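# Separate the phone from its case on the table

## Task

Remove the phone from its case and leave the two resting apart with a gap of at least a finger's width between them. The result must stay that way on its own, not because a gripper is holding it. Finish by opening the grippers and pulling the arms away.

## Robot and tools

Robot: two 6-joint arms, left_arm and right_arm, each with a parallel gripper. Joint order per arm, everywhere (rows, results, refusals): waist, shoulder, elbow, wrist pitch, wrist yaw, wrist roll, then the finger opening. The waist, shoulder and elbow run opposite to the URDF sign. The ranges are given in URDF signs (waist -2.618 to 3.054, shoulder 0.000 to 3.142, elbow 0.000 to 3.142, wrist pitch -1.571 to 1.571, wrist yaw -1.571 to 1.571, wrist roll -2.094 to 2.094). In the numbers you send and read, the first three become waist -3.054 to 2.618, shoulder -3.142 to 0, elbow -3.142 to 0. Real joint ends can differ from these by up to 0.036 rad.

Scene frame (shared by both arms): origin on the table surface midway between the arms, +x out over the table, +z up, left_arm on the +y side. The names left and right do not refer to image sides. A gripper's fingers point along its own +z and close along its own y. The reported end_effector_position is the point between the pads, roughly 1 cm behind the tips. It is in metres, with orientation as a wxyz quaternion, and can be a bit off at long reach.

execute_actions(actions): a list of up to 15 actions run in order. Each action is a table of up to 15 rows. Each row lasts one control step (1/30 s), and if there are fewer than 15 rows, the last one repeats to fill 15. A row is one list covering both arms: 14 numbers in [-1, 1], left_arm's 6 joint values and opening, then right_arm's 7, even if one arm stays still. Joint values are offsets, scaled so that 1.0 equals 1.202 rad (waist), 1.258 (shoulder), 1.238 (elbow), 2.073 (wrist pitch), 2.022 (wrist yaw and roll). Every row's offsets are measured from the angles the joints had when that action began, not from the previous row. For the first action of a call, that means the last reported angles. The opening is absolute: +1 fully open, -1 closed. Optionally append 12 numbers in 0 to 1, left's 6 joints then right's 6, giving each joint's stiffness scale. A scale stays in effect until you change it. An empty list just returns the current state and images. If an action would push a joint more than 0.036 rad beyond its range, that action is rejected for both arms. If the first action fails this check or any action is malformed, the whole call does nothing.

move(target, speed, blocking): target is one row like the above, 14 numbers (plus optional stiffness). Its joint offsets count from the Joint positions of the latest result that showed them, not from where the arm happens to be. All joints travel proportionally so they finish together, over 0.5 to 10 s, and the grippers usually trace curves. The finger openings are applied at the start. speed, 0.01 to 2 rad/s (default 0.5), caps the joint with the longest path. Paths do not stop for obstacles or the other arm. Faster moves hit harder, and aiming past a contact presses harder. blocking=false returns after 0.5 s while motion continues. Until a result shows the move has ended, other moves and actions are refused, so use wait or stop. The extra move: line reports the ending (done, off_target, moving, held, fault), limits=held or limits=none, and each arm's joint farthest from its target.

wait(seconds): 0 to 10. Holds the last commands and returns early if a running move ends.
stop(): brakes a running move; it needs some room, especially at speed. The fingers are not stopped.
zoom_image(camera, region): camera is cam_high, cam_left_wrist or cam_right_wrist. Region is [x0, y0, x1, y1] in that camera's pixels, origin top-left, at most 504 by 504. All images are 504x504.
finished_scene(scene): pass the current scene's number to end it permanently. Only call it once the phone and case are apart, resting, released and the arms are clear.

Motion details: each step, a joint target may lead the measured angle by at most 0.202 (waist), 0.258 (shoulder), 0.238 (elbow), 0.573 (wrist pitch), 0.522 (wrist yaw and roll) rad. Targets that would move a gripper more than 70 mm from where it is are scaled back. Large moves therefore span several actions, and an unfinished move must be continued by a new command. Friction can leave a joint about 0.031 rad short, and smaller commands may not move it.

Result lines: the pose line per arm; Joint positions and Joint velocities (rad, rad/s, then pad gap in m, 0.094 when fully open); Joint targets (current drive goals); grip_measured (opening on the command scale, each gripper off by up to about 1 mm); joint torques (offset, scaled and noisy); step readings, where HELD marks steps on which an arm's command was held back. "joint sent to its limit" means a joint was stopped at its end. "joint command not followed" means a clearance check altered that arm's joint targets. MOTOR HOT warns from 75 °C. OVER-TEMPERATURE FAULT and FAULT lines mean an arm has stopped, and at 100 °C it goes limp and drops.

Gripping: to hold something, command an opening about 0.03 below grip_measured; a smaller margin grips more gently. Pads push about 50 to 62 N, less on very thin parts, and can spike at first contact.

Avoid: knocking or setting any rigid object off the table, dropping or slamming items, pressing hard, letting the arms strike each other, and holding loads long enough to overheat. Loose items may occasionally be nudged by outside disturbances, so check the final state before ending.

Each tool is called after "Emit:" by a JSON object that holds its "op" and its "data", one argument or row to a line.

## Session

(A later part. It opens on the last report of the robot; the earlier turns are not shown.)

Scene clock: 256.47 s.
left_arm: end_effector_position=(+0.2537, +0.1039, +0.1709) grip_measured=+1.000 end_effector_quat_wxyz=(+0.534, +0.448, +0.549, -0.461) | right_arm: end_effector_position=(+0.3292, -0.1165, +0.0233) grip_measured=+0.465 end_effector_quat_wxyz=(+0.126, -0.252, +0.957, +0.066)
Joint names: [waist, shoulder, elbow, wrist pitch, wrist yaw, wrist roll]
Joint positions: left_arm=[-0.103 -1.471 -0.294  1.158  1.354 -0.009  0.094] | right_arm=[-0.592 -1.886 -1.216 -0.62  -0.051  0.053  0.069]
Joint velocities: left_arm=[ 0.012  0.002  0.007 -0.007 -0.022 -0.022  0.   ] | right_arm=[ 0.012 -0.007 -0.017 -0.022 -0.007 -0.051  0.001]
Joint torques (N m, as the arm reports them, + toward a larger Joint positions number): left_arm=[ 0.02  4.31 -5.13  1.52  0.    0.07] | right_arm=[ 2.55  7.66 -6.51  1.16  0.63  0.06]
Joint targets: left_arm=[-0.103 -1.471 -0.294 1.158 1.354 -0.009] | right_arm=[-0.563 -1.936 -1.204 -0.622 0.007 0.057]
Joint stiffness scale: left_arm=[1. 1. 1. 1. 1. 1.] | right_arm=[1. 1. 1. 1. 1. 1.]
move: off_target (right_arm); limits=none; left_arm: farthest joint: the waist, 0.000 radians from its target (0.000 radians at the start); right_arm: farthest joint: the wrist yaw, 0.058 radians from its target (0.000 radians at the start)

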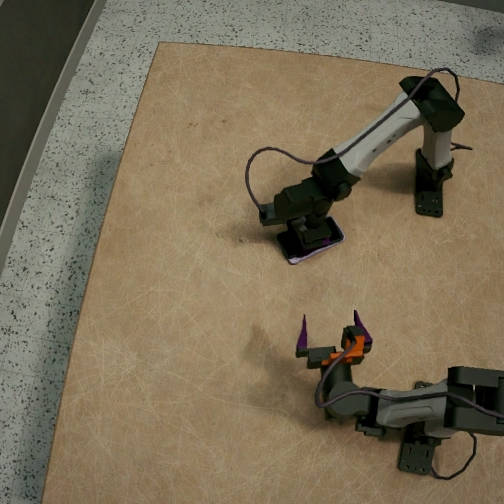

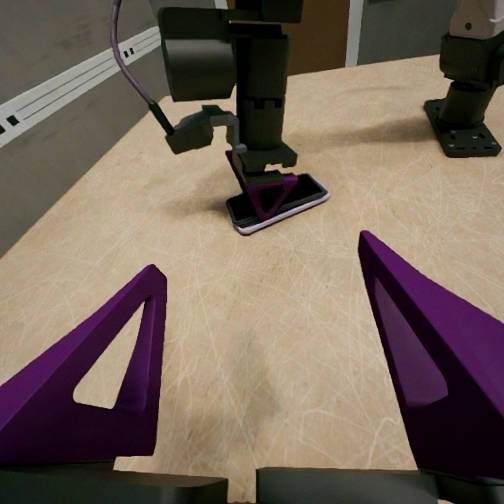

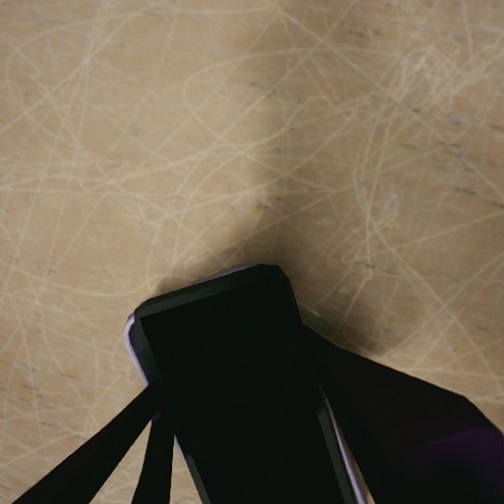

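Emit:
{"op": "move", "data": {
  "target": [0.5,0,0,0.015,0,0,1,0,0.6,0.055,-0.325,0.03,0,0.43],
  "speed": 0.5
}}

Emit:
{"op": "move", "data": {
  "target": [0,0,0,0,0,0,1,-0.56,0,0,0,0,0,0.43],
  "speed": 0.5
}}

Emit:
{"op": "zoom_image", "data": {
  "camera": "cam_left_wrist",
  "region": [160, 60, 340, 210]
}}

Scene clock: 273.77 s.
left_arm: end_effector_position=(+0.1124, -0.0033, +0.1718) grip_measured=+1.000 end_effector_quat_wxyz=(+0.379, +0.589, +0.392, -0.596) | right_arm: end_effector_position=(+0.1913, -0.2142, +0.1858) grip_measured=+0.465 end_effector_quat_wxyz=(+0.149, -0.249, +0.956, +0.046)
Joint names: [waist, shoulder, elbow, wrist pitch, wrist yaw, wrist roll]
Joint positions: left_arm=[ 0.489 -1.471 -0.294  1.166  1.354 -0.009  0.094] | right_arm=[-0.592 -1.146 -1.169 -1.281  0.003  0.053  0.069]
Joint velocities: left_arm=[ 0.002  0.007 -0.002 -0.007 -0.051 -0.037  0.   ] | right_arm=[ 0.002 -0.007  0.002 -0.051 -0.066 -0.066 -0.001]
Joint torques (N m, as the arm reports them, + toward a larger Joint positions number): left_arm=[ 0.89  4.31 -5.18  1.74  0.01  0.06] | right_arm=[ 0.02  5.18 -5.87  1.02  0.14  0.03]
Joint targets: left_arm=[0.498 -1.471 -0.294 1.189 1.354 -0.009] | right_arm=[-0.592 -1.132 -1.148 -1.294 0.010 0.053]
Joint stiffness scale: left_arm=[1. 1. 1. 1. 1. 1.] | right_arm=[1. 1. 1. 1. 1. 1.]
move: off_target (left_arm, right_arm); limits=none; left_arm: farthest joint: the wrist pitch, 0.023 radians from its target (0.031 radians at the start); right_arm: farthest joint: the elbow, 0.022 radians from its target (0.068 radians at the start)

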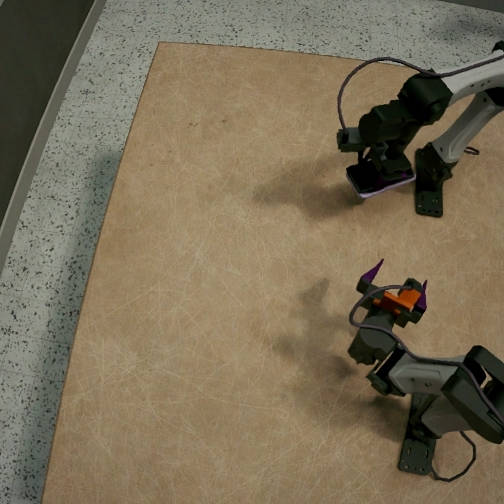

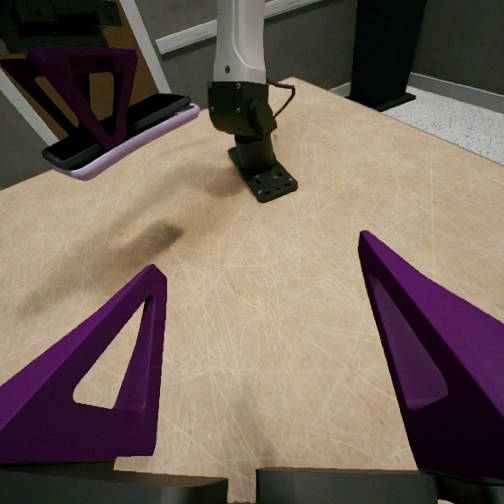

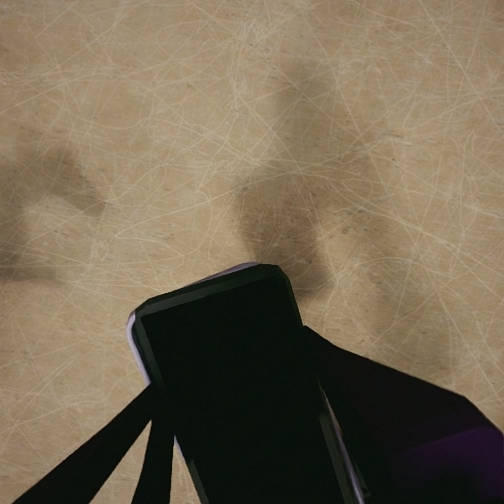

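Scene clock: 275.50 s.
left_arm: end_effector_position=(+0.1124, -0.0033, +0.1718) grip_measured=+1.000 end_effector_quat_wxyz=(+0.379, +0.589, +0.392, -0.596) | right_arm: end_effector_position=(+0.0745, -0.1199, +0.1858) grip_measured=+0.465 end_effector_quat_wxyz=(+0.126, -0.546, +0.823, +0.092)
Joint names: [waist, shoulder, elbow, wrist pitch, wrist yaw, wrist roll]
Joint positions: left_arm=[ 0.489 -1.471 -0.294  1.166  1.354 -0.009  0.094] | right_arm=[-1.256 -1.146 -1.169 -1.281  0.003  0.053  0.069]
Joint velocities: left_arm=[ 0.007  0.012 -0.002 -0.051  0.007 -0.037  0.   ] | right_arm=[ 0.007  0.002  0.002  0.022 -0.022 -0.037 -0.001]
Joint torques (N m, as the arm reports them, + toward a larger Joint positions number): left_arm=[ 0.05  4.3  -5.15  1.51  0.01  0.07] | right_arm=[-0.97  3.8  -7.96  1.25  0.09 -0.02]
Joint targets: left_arm=[0.489 -1.471 -0.294 1.166 1.354 -0.009] | right_arm=[-1.265 -1.146 -1.169 -1.281 0.003 0.053]
Joint stiffness scale: left_arm=[1. 1. 1. 1. 1. 1.] | right_arm=[1. 1. 1. 1. 1. 1.]
move: done; limits=none; left_arm: farthest joint: the waist, 0.000 radians from its target (0.000 radians at the start); right_arm: farthest joint: the waist, 0.010 radians from its target (0.673 radians at the start)

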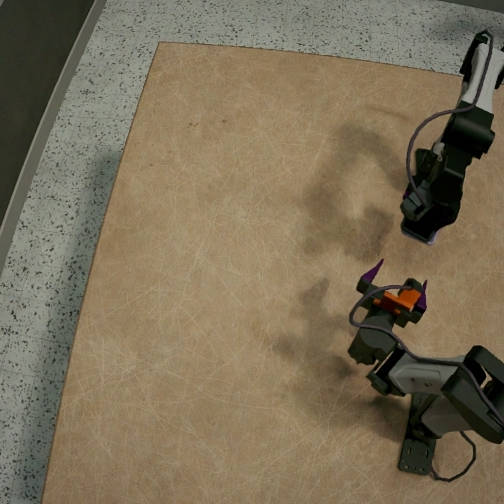

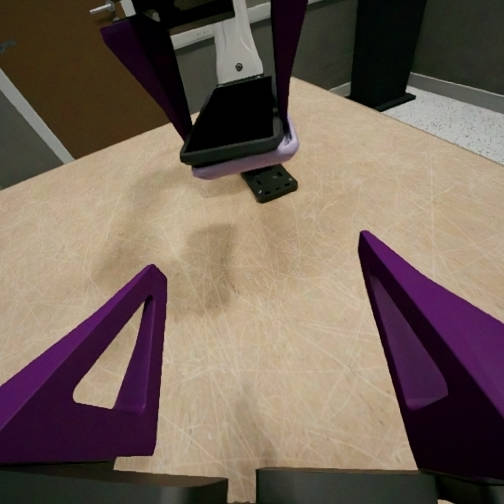

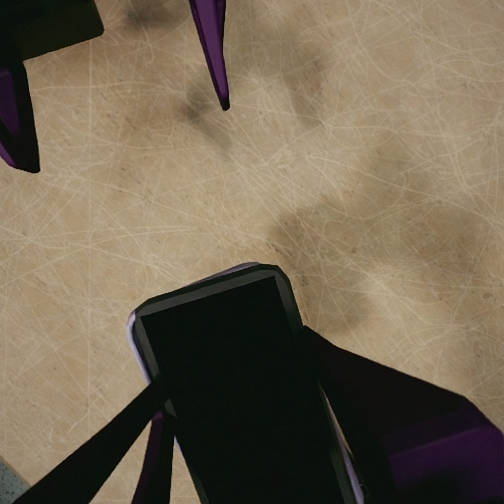

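Region (160, 60, 340, 210) of cam_left_wrist's 504x504 image, scaled by 2.800, with more detail than that image has.

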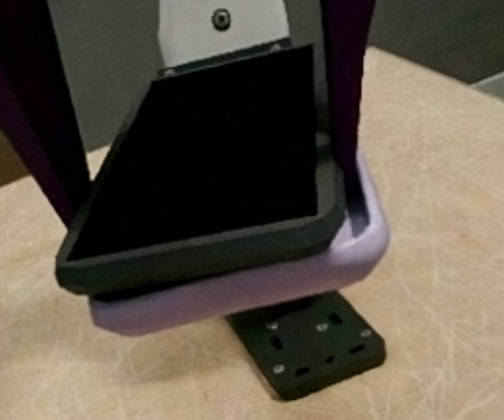

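Emit:
{"op": "move", "data": {
  "target": [0,0,0,0,0,0,1,0,-0.358,-0.333,0.024,0,0,0.43],
  "speed": 0.25
}}

Scene clock: 283.23 s.
left_arm: end_effector_position=(+0.1124, -0.0033, +0.1718) grip_measured=+1.000 end_effector_quat_wxyz=(+0.379, +0.589, +0.392, -0.596) | right_arm: end_effector_position=(+0.1124, -0.0145, +0.1966) grip_measured=+0.465 end_effector_quat_wxyz=(+0.122, -0.547, +0.824, +0.089)
Joint names: [waist, shoulder, elbow, wrist pitch, wrist yaw, wrist roll]
Joint positions: left_arm=[ 0.489 -1.471 -0.294  1.166  1.354 -0.009  0.094] | right_arm=[-1.256 -1.582 -1.557 -1.244  0.003  0.053  0.069]
Joint velocities: left_arm=[ 0.002  0.012 -0.017  0.022  0.022 -0.095  0.   ] | right_arm=[ 0.002 -0.007  0.002 -0.051  0.037  0.022 -0.001]
Joint torques (N m, as the arm reports them, + toward a larger Joint positions number): left_arm=[ 0.03  4.34 -5.16  1.51  0.    0.06] | right_arm=[-0.18  7.37 -9.7   1.37  0.13 -0.02]
Joint targets: left_arm=[0.489 -1.471 -0.294 1.166 1.354 -0.009] | right_arm=[-1.256 -1.597 -1.582 -1.231 0.003 0.053]
Joint stiffness scale: left_arm=[1. 1. 1. 1. 1. 1.] | right_arm=[1. 1. 1. 1. 1. 1.]
move: off_target (right_arm); limits=none; left_arm: farthest joint: the waist, 0.000 radians from its target (0.000 radians at the start); right_arm: farthest joint: the elbow, 0.024 radians from its target (0.412 radians at the start)

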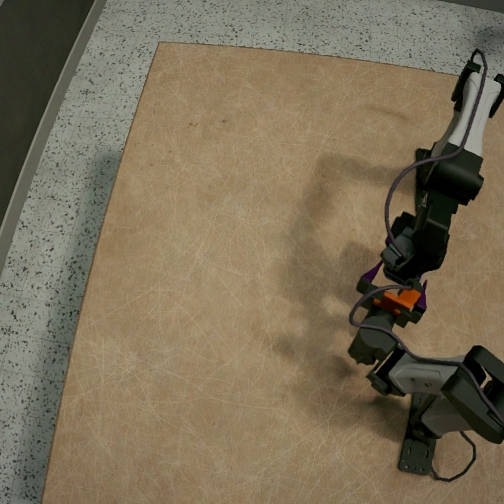

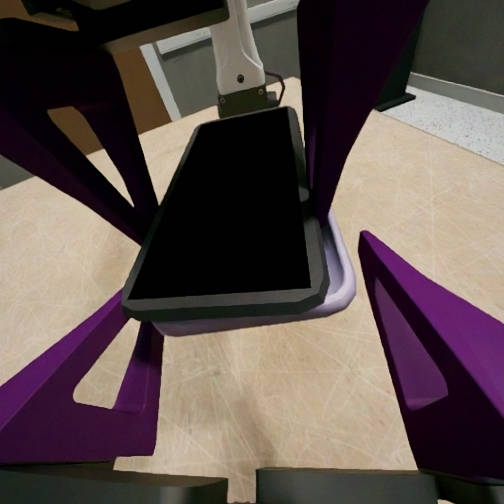

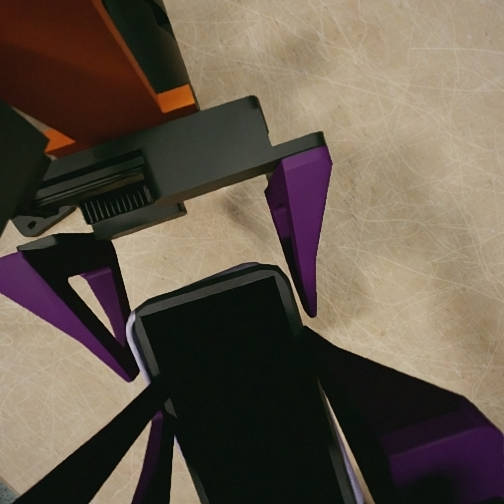

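Close, then lift straight up.

Emit:
{"op": "execute_actions", "data": {
  "actions": [
    [[0,0,0,0,0,0,0.85,0,-0.012,-0.02,0.006,0,0,0.43],[0,0,0,0,0,0,0.8,0,-0.012,-0.02,0.006,0,0,0.43],[0,0,0,0,0,0,0.75,0,-0.012,-0.02,0.006,0,0,0.43],[0,0,0,0,0,0,0.7,0,-0.012,-0.02,0.006,0,0,0.43],[0,0,0,0,0,0,0.65,0,-0.012,-0.02,0.006,0,0,0.43],[0,0,0,0,0,0,0.6,0,-0.012,-0.02,0.006,0,0,0.43],[0,0,0,0,0,0,0.56,0,-0.012,-0.02,0.006,0,0,0.43],[0,0,0,0,0,0,0.52,0,-0.012,-0.02,0.006,0,0,0.43],[0,0,0,0,0,0,0.48,0,-0.012,-0.02,0.006,0,0,0.43],[0,0,0,0,0,0,0.44,0,-0.012,-0.02,0.006,0,0,0.43],[0,0,0,0,0,0,0.4,0,-0.012,-0.02,0.006,0,0,0.43],[0,0,0,0,0,0,0.36,0,-0.012,-0.02,0.006,0,0,0.43],[0,0,0,0,0,0,0.33,0,-0.012,-0.02,0.006,0,0,0.43],[0,0,0,0,0,0,0.3,0,-0.012,-0.02,0.006,0,0,0.43]],
    [[0,0,0,0,0,0,0.3,0,-0.012,-0.02,0.006,0,0,0.43]]
  ]
}}

Emit:
{"op": "move", "data": {
  "target": [0,0,0,-0.03,0,0,0.3,0,0.0,-0.13,-0.06,0,0,0.43],
  "speed": 0.08
}}

Scene clock: 293.23 s.
left_arm: end_effector_position=(+0.1099, -0.0022, +0.1705) grip_measured=+0.304 end_effector_quat_wxyz=(+0.370, +0.591, +0.392, -0.600) | right_arm: end_effector_position=(+0.1172, -0.0162, +0.1967) grip_measured=+0.455 end_effector_quat_wxyz=(+0.130, -0.546, +0.824, +0.078)
Joint names: [waist, shoulder, elbow, wrist pitch, wrist yaw, wrist roll]
Joint positions: left_arm=[ 0.489 -1.471 -0.294  1.153  1.37  -0.01   0.061] | right_arm=[-1.254 -1.582 -1.557 -1.244  0.03   0.051  0.068]
Joint velocities: left_arm=[ 0.007 -0.017  0.037 -0.022 -0.007  0.007  0.   ] | right_arm=[ 0.012  0.007  0.027 -0.051 -0.022 -0.007  0.   ]
Joint torques (N m, as the arm reports them, + toward a larger Joint positions number): left_arm=[ 0.03  4.32 -5.19  1.55  0.    0.07] | right_arm=[ -0.17   7.43 -10.09   1.31   0.04   0.01]
Joint targets: left_arm=[0.489 -1.471 -0.294 1.156 1.368 -0.010] | right_arm=[-1.254 -1.597 -1.582 -1.231 0.024 0.051]
Joint stiffness scale: left_arm=[1. 1. 1. 1. 1. 1.] | right_arm=[1. 1. 1. 1. 1. 1.]
Step readings (joint positions; steps 1 to 15: 1st action; 16 to 30: 2nd action):
0: left_arm=[0.489 -1.471 -0.294 1.166 1.354 -0.009] | right_arm=[-1.256 -1.582 -1.557 -1.244 0.003 0.053]
1: left_arm=[0.489 -1.471 -0.294 1.166 1.354 -0.009] | right_arm=[-1.256 -1.582 -1.557 -1.244 0.003 0.053]
2: left_arm=[0.489 -1.471 -0.294 1.166 1.354 -0.009] | right_arm=[-1.256 -1.582 -1.557 -1.244 0.003 0.053]
4: left_arm=[0.489 -1.471 -0.294 1.166 1.354 -0.009] | right_arm=[-1.256 -1.582 -1.557 -1.244 0.003 0.053]
8: left_arm=[0.489 -1.471 -0.294 1.166 1.355 -0.009] | right_arm=[-1.256 -1.582 -1.557 -1.244 0.004 0.053]
15: left_arm=[0.489 -1.471 -0.294 1.156 1.368 -0.010] | right_arm=[-1.254 -1.582 -1.557 -1.244 0.024 0.051]
16: left_arm=[0.489 -1.471 -0.294 1.156 1.370 -0.010] | right_arm=[-1.254 -1.582 -1.557 -1.244 0.027 0.051]
17: left_arm=[0.489 -1.471 -0.294 1.154 1.370 -0.010] | right_arm=[-1.254 -1.582 -1.557 -1.244 0.029 0.051]
19: left_arm=[0.489 -1.471 -0.294 1.153 1.370 -0.010] | right_arm=[-1.254 -1.582 -1.557 -1.244 0.030 0.051]
23: left_arm=[0.489 -1.471 -0.294 1.153 1.370 -0.010] | right_arm=[-1.254 -1.582 -1.557 -1.244 0.030 0.051]
30: Joint positions above

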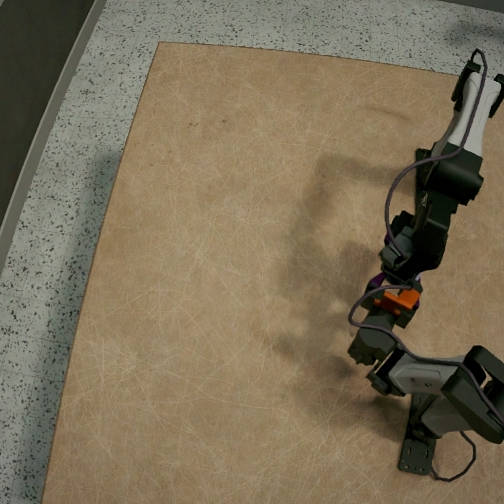

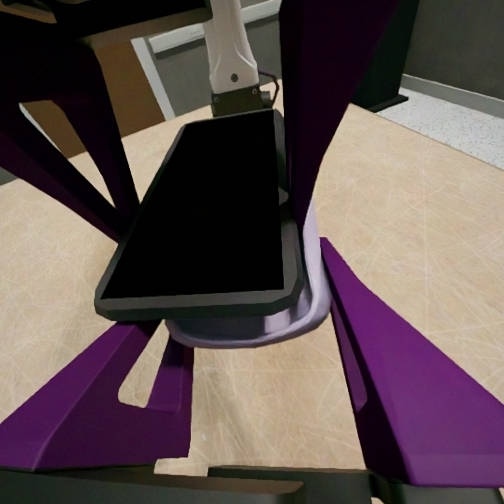

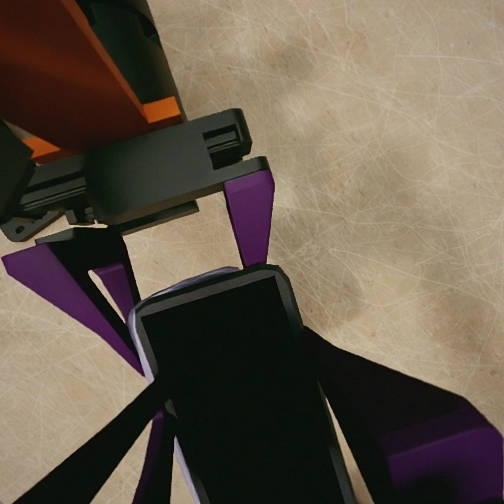

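Scene clock: 295.70 s.
left_arm: end_effector_position=(+0.1096, -0.0020, +0.1640) grip_measured=+0.303 end_effector_quat_wxyz=(+0.350, +0.583, +0.411, -0.607) | right_arm: end_effector_position=(+0.1165, -0.0193, +0.2325) grip_measured=+0.455 end_effector_quat_wxyz=(+0.142, -0.544, +0.823, +0.085)
Joint names: [waist, shoulder, elbow, wrist pitch, wrist yaw, wrist roll]
Joint positions: left_arm=[ 0.489 -1.471 -0.294  1.094  1.37  -0.01   0.061] | right_arm=[-1.254 -1.582 -1.696 -1.354  0.033  0.051  0.068]
Joint velocities: left_arm=[-0.022 -0.007  0.017 -0.022 -0.051 -0.037  0.001] | right_arm=[ 0.002 -0.007  0.022 -0.007 -0.007 -0.007 -0.001]
Joint torques (N m, as the arm reports them, + toward a larger Joint positions number): left_arm=[-0.01  4.34 -5.19  1.52  0.05  0.09] | right_arm=[-0.05  8.74 -9.56  1.05  0.11  0.01]
Joint targets: left_arm=[0.489 -1.471 -0.294 1.091 1.370 -0.010] | right_arm=[-1.254 -1.582 -1.718 -1.368 0.030 0.051]
Joint stiffness scale: left_arm=[1. 1. 1. 1. 1. 1.] | right_arm=[1. 1. 1. 1. 1. 1.]
move: off_target (right_arm); limits=none; left_arm: farthest joint: the wrist pitch, 0.003 radians from its target (0.062 radians at the start); right_arm: farthest joint: the elbow, 0.022 radians from its target (0.161 radians at the start)

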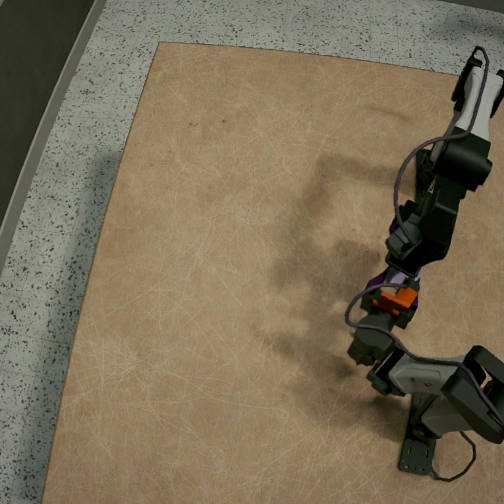

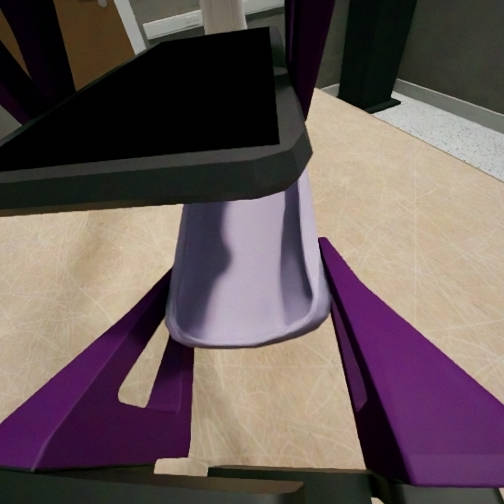

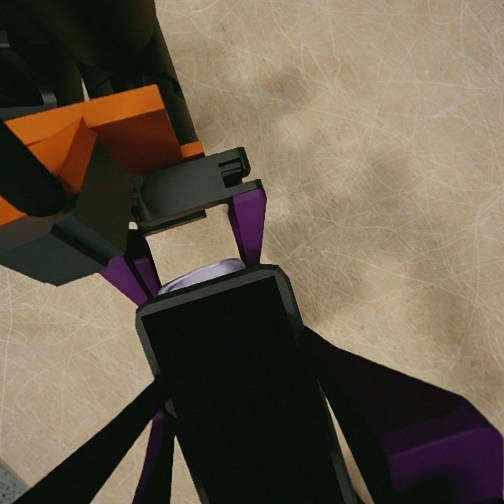

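Emit:
{"op": "move", "data": {
  "target": [0,0,0,0,0,0,0.3,0.79,0,0,0,0,0,0.425],
  "speed": 0.6
}}

Emit:
{"op": "move", "data": {
  "target": [-0.6,-0.27,-0.06,0.01,-0.68,0,0.3,0,-0.235,0.4,0.37,-0.015,0,0.425],
  "speed": 0.6
}}

Scene clock: 308.23 s.
left_arm: end_effector_position=(+0.1096, -0.0020, +0.1640) grip_measured=+0.303 end_effector_quat_wxyz=(+0.350, +0.583, +0.411, -0.608) | right_arm: end_effector_position=(+0.3239, -0.2491, +0.2325) grip_measured=+0.454 end_effector_quat_wxyz=(+0.165, -0.109, +0.980, +0.010)
Joint names: [waist, shoulder, elbow, wrist pitch, wrist yaw, wrist roll]
Joint positions: left_arm=[ 0.489 -1.471 -0.294  1.093  1.37  -0.01   0.061] | right_arm=[-0.308 -1.582 -1.696 -1.354  0.035  0.051  0.068]
Joint velocities: left_arm=[ 0.012 -0.012  0.007  0.022  0.007 -0.051 -0.   ] | right_arm=[-0.022  0.012 -0.002  0.022 -0.007  0.007  0.001]
Joint torques (N m, as the arm reports them, + toward a larger Joint positions number): left_arm=[ 0.01  4.28 -5.12  1.52  0.04  0.08] | right_arm=[ 0.36  8.62 -7.7   1.27  0.02 -0.01]
Joint targets: left_arm=[0.489 -1.471 -0.294 1.094 1.370 -0.010] | right_arm=[-0.305 -1.582 -1.696 -1.354 0.033 0.051]
Joint stiffness scale: left_arm=[1. 1. 1. 1. 1. 1.] | right_arm=[1. 1. 1. 1. 1. 1.]
move: done; limits=none; left_arm: farthest joint: the wrist pitch, 0.001 radians from its target (0.001 radians at the start); right_arm: farthest joint: the waist, 0.004 radians from its target (0.950 radians at the start)

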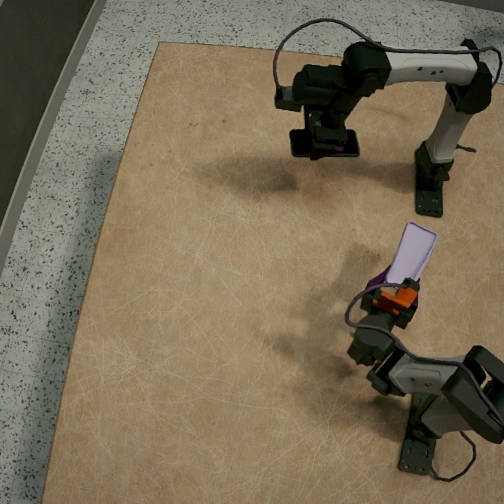

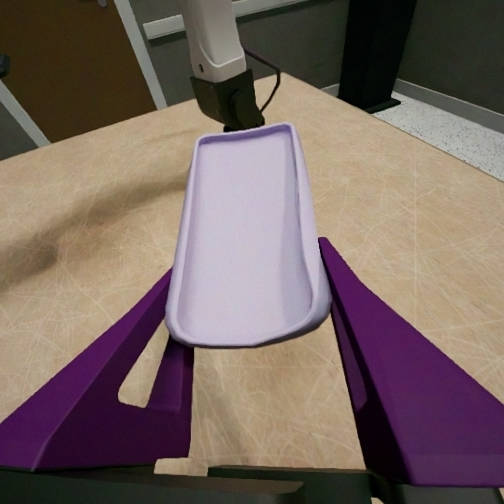

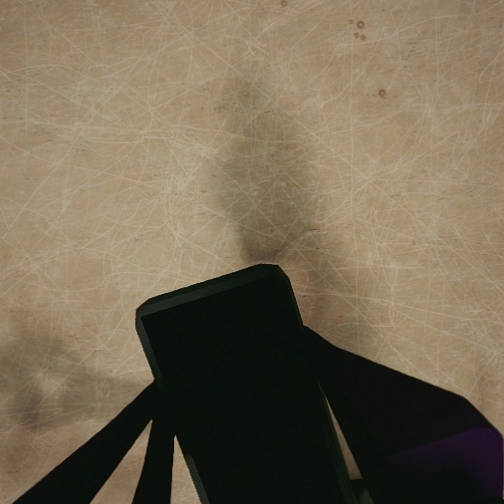

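Scene clock: 311.30 s.
left_arm: end_effector_position=(+0.4035, +0.3121, +0.0486) grip_measured=+0.303 end_effector_quat_wxyz=(+0.570, -0.034, +0.821, +0.016) | right_arm: end_effector_position=(+0.3866, -0.2272, +0.0335) grip_measured=+0.454 end_effector_quat_wxyz=(+0.159, -0.111, +0.981, +0.020)
Joint names: [waist, shoulder, elbow, wrist pitch, wrist yaw, wrist roll]
Joint positions: left_arm=[-0.224 -1.795 -0.343  1.093  0.01  -0.01   0.061] | right_arm=[-0.308 -1.863 -1.218 -0.603  0.012  0.051  0.068]
Joint velocities: left_arm=[-0.007 -0.002  0.002  0.037  0.007  0.007 -0.001] | right_arm=[ 0.007 -0.007  0.002 -0.022  0.066 -0.037 -0.001]
Joint torques (N m, as the arm reports them, + toward a larger Joint positions number): left_arm=[-0.7   5.4  -6.19  2.31 -0.17  0.06] | right_arm=[-0.07 10.51 -6.08  1.45 -0.03 -0.03]
Joint targets: left_arm=[-0.233 -1.811 -0.368 1.114 -0.005 -0.010] | right_arm=[-0.308 -1.878 -1.201 -0.587 0.004 0.051]
Joint stiffness scale: left_arm=[1. 1. 1. 1. 1. 1.] | right_arm=[1. 1. 1. 1. 1. 1.]
move: off_target (left_arm); limits=none; left_arm: farthest joint: the elbow, 0.025 radians from its target (0.074 radians at the start); right_arm: farthest joint: the elbow, 0.017 radians from its target (0.495 radians at the start)

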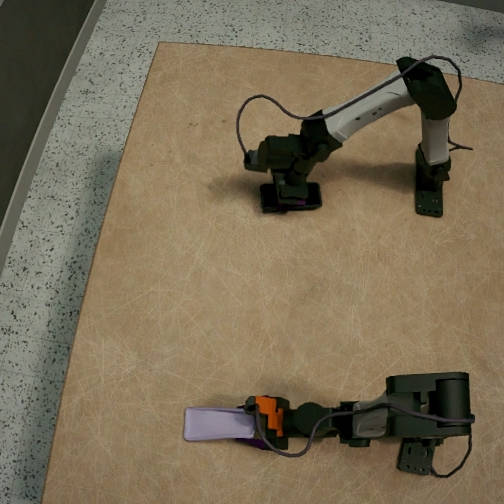

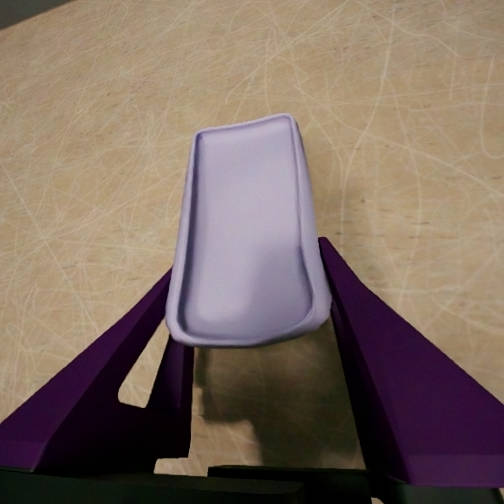

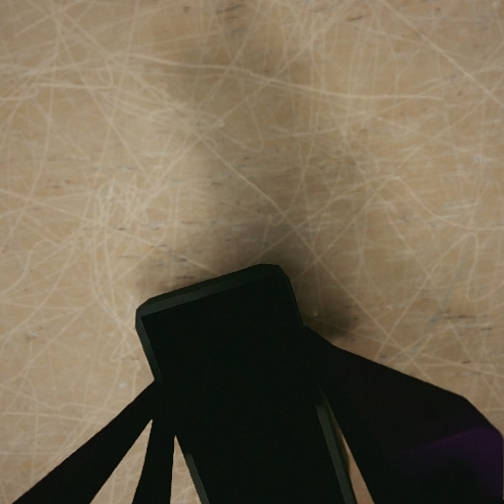

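Emit:
{"op": "move", "data": {
  "target": [0,-0.165,0,0.115,0,0,0.3,0,-0.06,0.012,0.032,0,0,0.425],
  "speed": 0.15
}}

Scene clock: 316.90 s.
left_arm: end_effector_position=(+0.4070, +0.3124, +0.0264) grip_measured=+0.303 end_effector_quat_wxyz=(+0.580, -0.033, +0.814, +0.016) | right_arm: end_effector_position=(+0.3953, -0.2244, +0.0211) grip_measured=+0.454 end_effector_quat_wxyz=(+0.165, -0.111, +0.980, +0.022)
Joint names: [waist, shoulder, elbow, wrist pitch, wrist yaw, wrist roll]
Joint positions: left_arm=[-0.224 -1.984 -0.343  1.307  0.01  -0.01   0.061] | right_arm=[-0.308 -1.906 -1.218 -0.549  0.01   0.051  0.068]
Joint velocities: left_arm=[-0.007 -0.002  0.002 -0.037  0.007 -0.022  0.   ] | right_arm=[-0.002  0.002  0.007 -0.022 -0.022 -0.007  0.001]
Joint torques (N m, as the arm reports them, + toward a larger Joint positions number): left_arm=[ 0.03  5.88 -3.23  2.34 -0.01  0.06] | right_arm=[-0.1   9.21 -6.31  1.43  0.08 -0.07]
Joint targets: left_arm=[-0.224 -2.002 -0.343 1.331 0.010 -0.010] | right_arm=[-0.308 -1.939 -1.203 -0.537 0.012 0.051]
Joint stiffness scale: left_arm=[1. 1. 1. 1. 1. 1.] | right_arm=[1. 1. 1. 1. 1. 1.]
move: off_target (left_arm, right_arm); limits=none; left_arm: farthest joint: the wrist pitch, 0.024 radians from its target (0.239 radians at the start); right_arm: farthest joint: the shoulder, 0.032 radians from its target (0.075 radians at the start)

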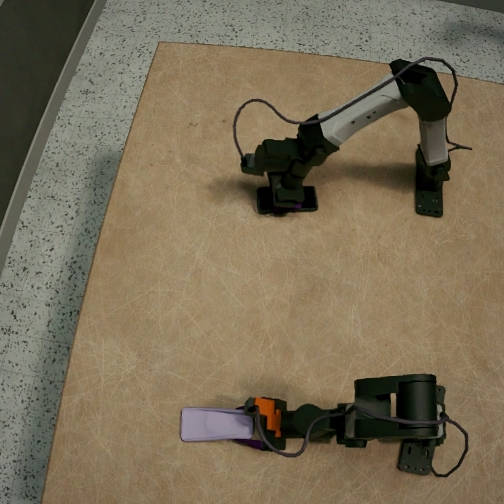

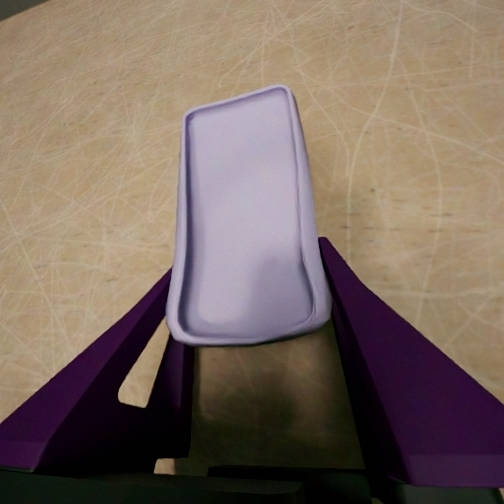

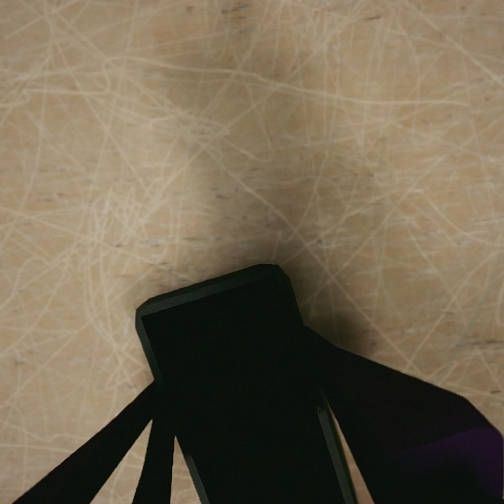

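A little lower, release, retreat.

Emit:
{"op": "move", "data": {
  "target": [0,-0.04,0,0,0,0,0.3,0,-0.045,0.012,-0.01,0,0,0.425],
  "speed": 0.08
}}

Emit:
{"op": "execute_actions", "data": {
  "actions": [
    [[0,0,0,0,0,0,0.4,0,0,0,0,0,0,0.5],[0,0,0,0,0,0,0.45,0,0,0,0,0,0,0.55],[0,0,0,0,0,0,0.5,0,0,0,0,0,0,0.6],[0,0,0,0,0,0,0.55,0,0,0,0,0,0,0.7],[0,0,0,0,0,0,0.6,0,0,0,0,0,0,0.8],[0,0,0,0,0,0,0.7,0,0,0,0,0,0,1],[0,0,0,0,0,0,1,0,0,0,0,0,0,1]]
  ]
}}

Emit:
{"op": "move", "data": {
  "target": [0,0.35,0,-0.1,0,0,1,0,0.3,0,0,0,0,1],
  "speed": 0.5
}}

Scene clock: 325.07 s.
left_arm: end_effector_position=(+0.4044, +0.3122, +0.0156) grip_measured=+0.303 end_effector_quat_wxyz=(+0.568, -0.034, +0.822, +0.016) | right_arm: end_effector_position=(+0.3951, -0.2243, +0.0202) grip_measured=+0.454 end_effector_quat_wxyz=(+0.164, -0.111, +0.980, +0.022)
Joint names: [waist, shoulder, elbow, wrist pitch, wrist yaw, wrist roll]
Joint positions: left_arm=[-0.224 -2.013 -0.343  1.308  0.01  -0.01   0.061] | right_arm=[-0.308 -1.909 -1.218 -0.548  0.009  0.051  0.068]
Joint velocities: left_arm=[ 0.012  0.012  0.007 -0.051 -0.007 -0.095  0.002] | right_arm=[-0.007 -0.022 -0.012  0.037  0.007  0.051 -0.001]
Joint torques (N m, as the arm reports them, + toward a larger Joint positions number): left_arm=[ 0.    5.72 -3.08  2.07 -0.01  0.06] | right_arm=[ 0.01  7.17 -6.17  1.05  0.14 -0.05]
Joint targets: left_arm=[-0.224 -2.034 -0.343 1.307 0.010 -0.010] | right_arm=[-0.308 -1.963 -1.203 -0.569 0.010 0.051]
Joint stiffness scale: left_arm=[1. 1. 1. 1. 1. 1.] | right_arm=[1. 1. 1. 1. 1. 1.]
move: off_target (left_arm, right_arm); limits=none; left_arm: farthest joint: the shoulder, 0.022 radians from its target (0.051 radians at the start); right_arm: farthest joint: the shoulder, 0.054 radians from its target (0.056 radians at the start)

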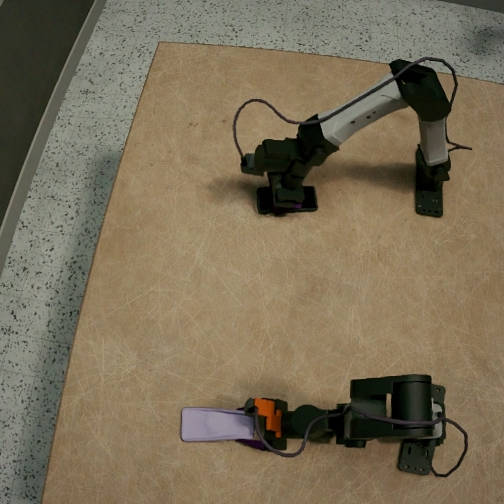

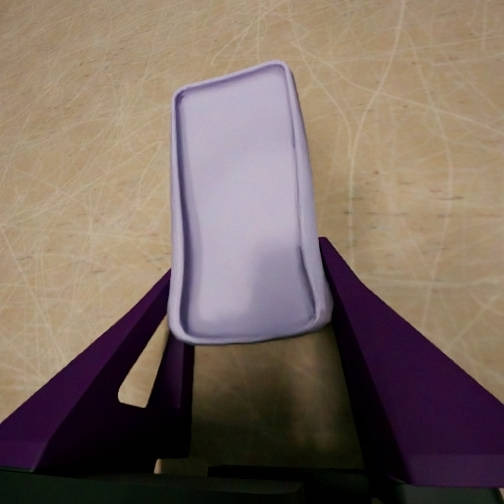

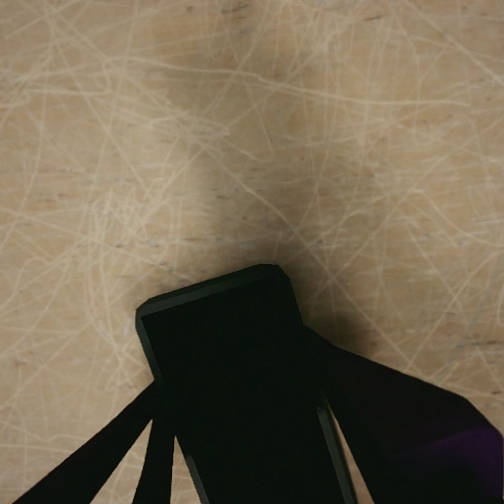

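Scene clock: 325.57 s.
left_arm: end_effector_position=(+0.4045, +0.3122, +0.0158) grip_measured=+1.000 end_effector_quat_wxyz=(+0.569, -0.034, +0.822, +0.016) | right_arm: end_effector_position=(+0.3962, -0.2240, +0.0211) grip_measured=+1.000 end_effector_quat_wxyz=(+0.166, -0.111, +0.979, +0.023)
Joint names: [waist, shoulder, elbow, wrist pitch, wrist yaw, wrist roll]
Joint positions: left_arm=[-0.224 -2.013 -0.343  1.309  0.01  -0.01   0.094] | right_arm=[-0.308 -1.907 -1.218 -0.544  0.009  0.051  0.094]
Joint velocities: left_arm=[ 0.022  0.007  0.012  0.037 -0.037 -0.081  0.   ] | right_arm=[ 0.002  0.007  0.002 -0.066 -0.007  0.007  0.   ]
Joint torques (N m, as the arm reports them, + toward a larger Joint positions number): left_arm=[-0.01  7.51 -3.04  2.08 -0.02  0.07] | right_arm=[-0.12 12.24 -7.6   1.23  0.05  0.06]
Joint targets: left_arm=[-0.224 -2.013 -0.343 1.308 0.010 -0.010] | right_arm=[-0.308 -1.908 -1.218 -0.548 0.009 0.050]
Joint stiffness scale: left_arm=[1. 1. 1. 1. 1. 1.] | right_arm=[1. 1. 1. 1. 1. 1.]
Step readings (joint positions):
0: left_arm=[-0.224 -2.013 -0.343 1.308 0.010 -0.010] | right_arm=[-0.308 -1.909 -1.218 -0.548 0.009 0.051]
1: left_arm=[-0.224 -2.013 -0.343 1.308 0.010 -0.010] | right_arm=[-0.308 -1.907 -1.218 -0.547 0.009 0.051]
2: left_arm=[-0.224 -2.013 -0.343 1.308 0.010 -0.010] | right_arm=[-0.308 -1.907 -1.218 -0.547 0.009 0.051]
4: left_arm=[-0.224 -2.013 -0.343 1.309 0.010 -0.010] | right_arm=[-0.308 -1.907 -1.218 -0.545 0.009 0.051]
8: left_arm=[-0.224 -2.013 -0.343 1.309 0.010 -0.010] | right_arm=[-0.308 -1.907 -1.218 -0.544 0.009 0.051]
15: Joint positions above

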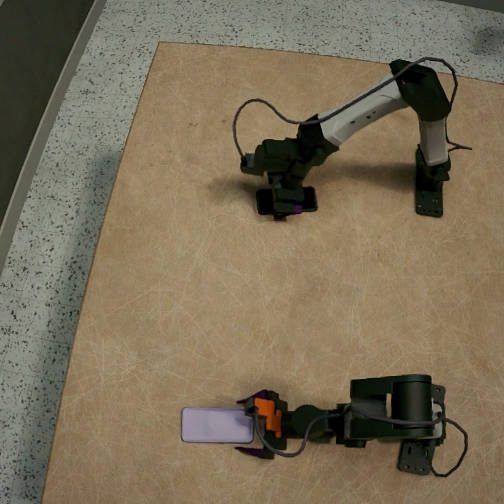

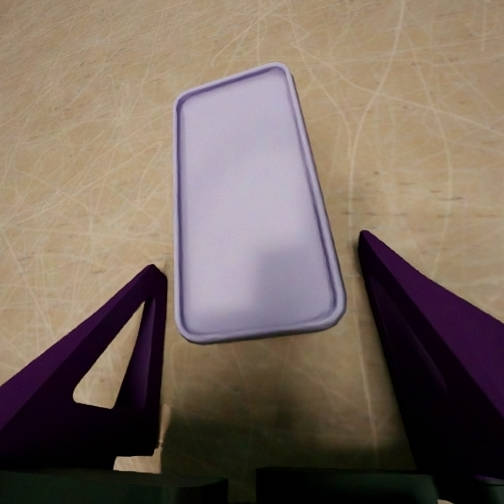

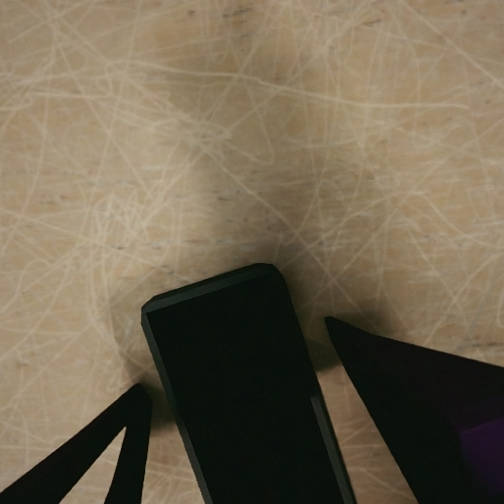

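Scene clock: 327.20 s.
left_arm: end_effector_position=(+0.4093, +0.3126, +0.1284) grip_measured=+1.000 end_effector_quat_wxyz=(+0.654, -0.030, +0.756, +0.019) | right_arm: end_effector_position=(+0.4028, -0.2221, +0.1718) grip_measured=+1.000 end_effector_quat_wxyz=(+0.345, -0.105, +0.931, +0.053)
Joint names: [waist, shoulder, elbow, wrist pitch, wrist yaw, wrist roll]
Joint positions: left_arm=[-0.224 -1.593 -0.343  1.105  0.01  -0.01   0.094] | right_arm=[-0.308 -1.535 -1.218 -0.542  0.009  0.051  0.094]
Joint velocities: left_arm=[ 0.002  0.007  0.017 -0.007 -0.037 -0.066  0.   ] | right_arm=[ 0.007  0.007 -0.007 -0.037  0.051 -0.037  0.   ]
Joint torques (N m, as the arm reports them, + toward a larger Joint positions number): left_arm=[-0.01  7.59 -5.3   2.1  -0.01  0.06] | right_arm=[-0.18  9.64 -8.71  2.1   0.04 -0.09]
Joint targets: left_arm=[-0.224 -1.572 -0.343 1.102 0.010 -0.010] | right_arm=[-0.308 -1.530 -1.218 -0.544 0.009 0.051]
Joint stiffness scale: left_arm=[1. 1. 1. 1. 1. 1.] | right_arm=[1. 1. 1. 1. 1. 1.]
move: off_target (left_arm); limits=none; left_arm: farthest joint: the shoulder, 0.021 radians from its target (0.440 radians at the start); right_arm: farthest joint: the shoulder, 0.005 radians from its target (0.377 radians at the start)

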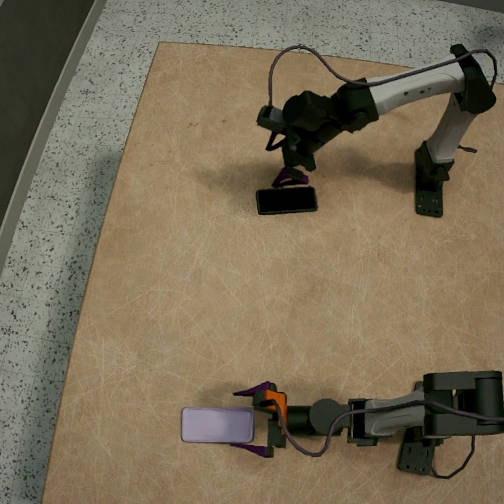

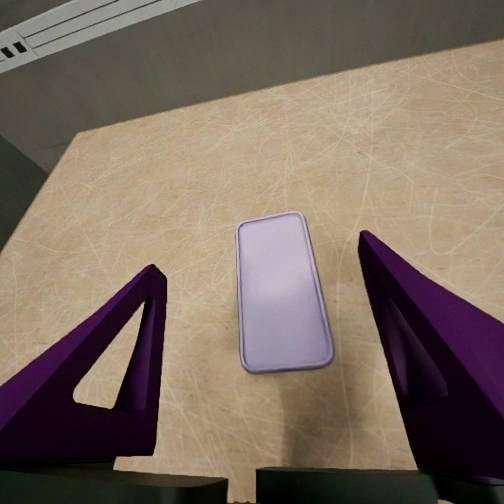

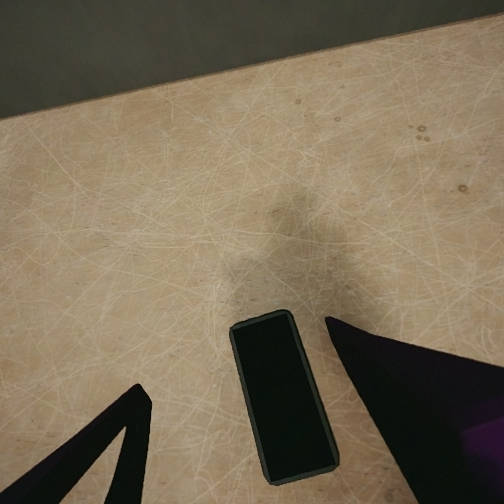

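Emit:
{"op": "finished_scene", "data": {
  "scene": 1
}}

The scene is finished: the task was done.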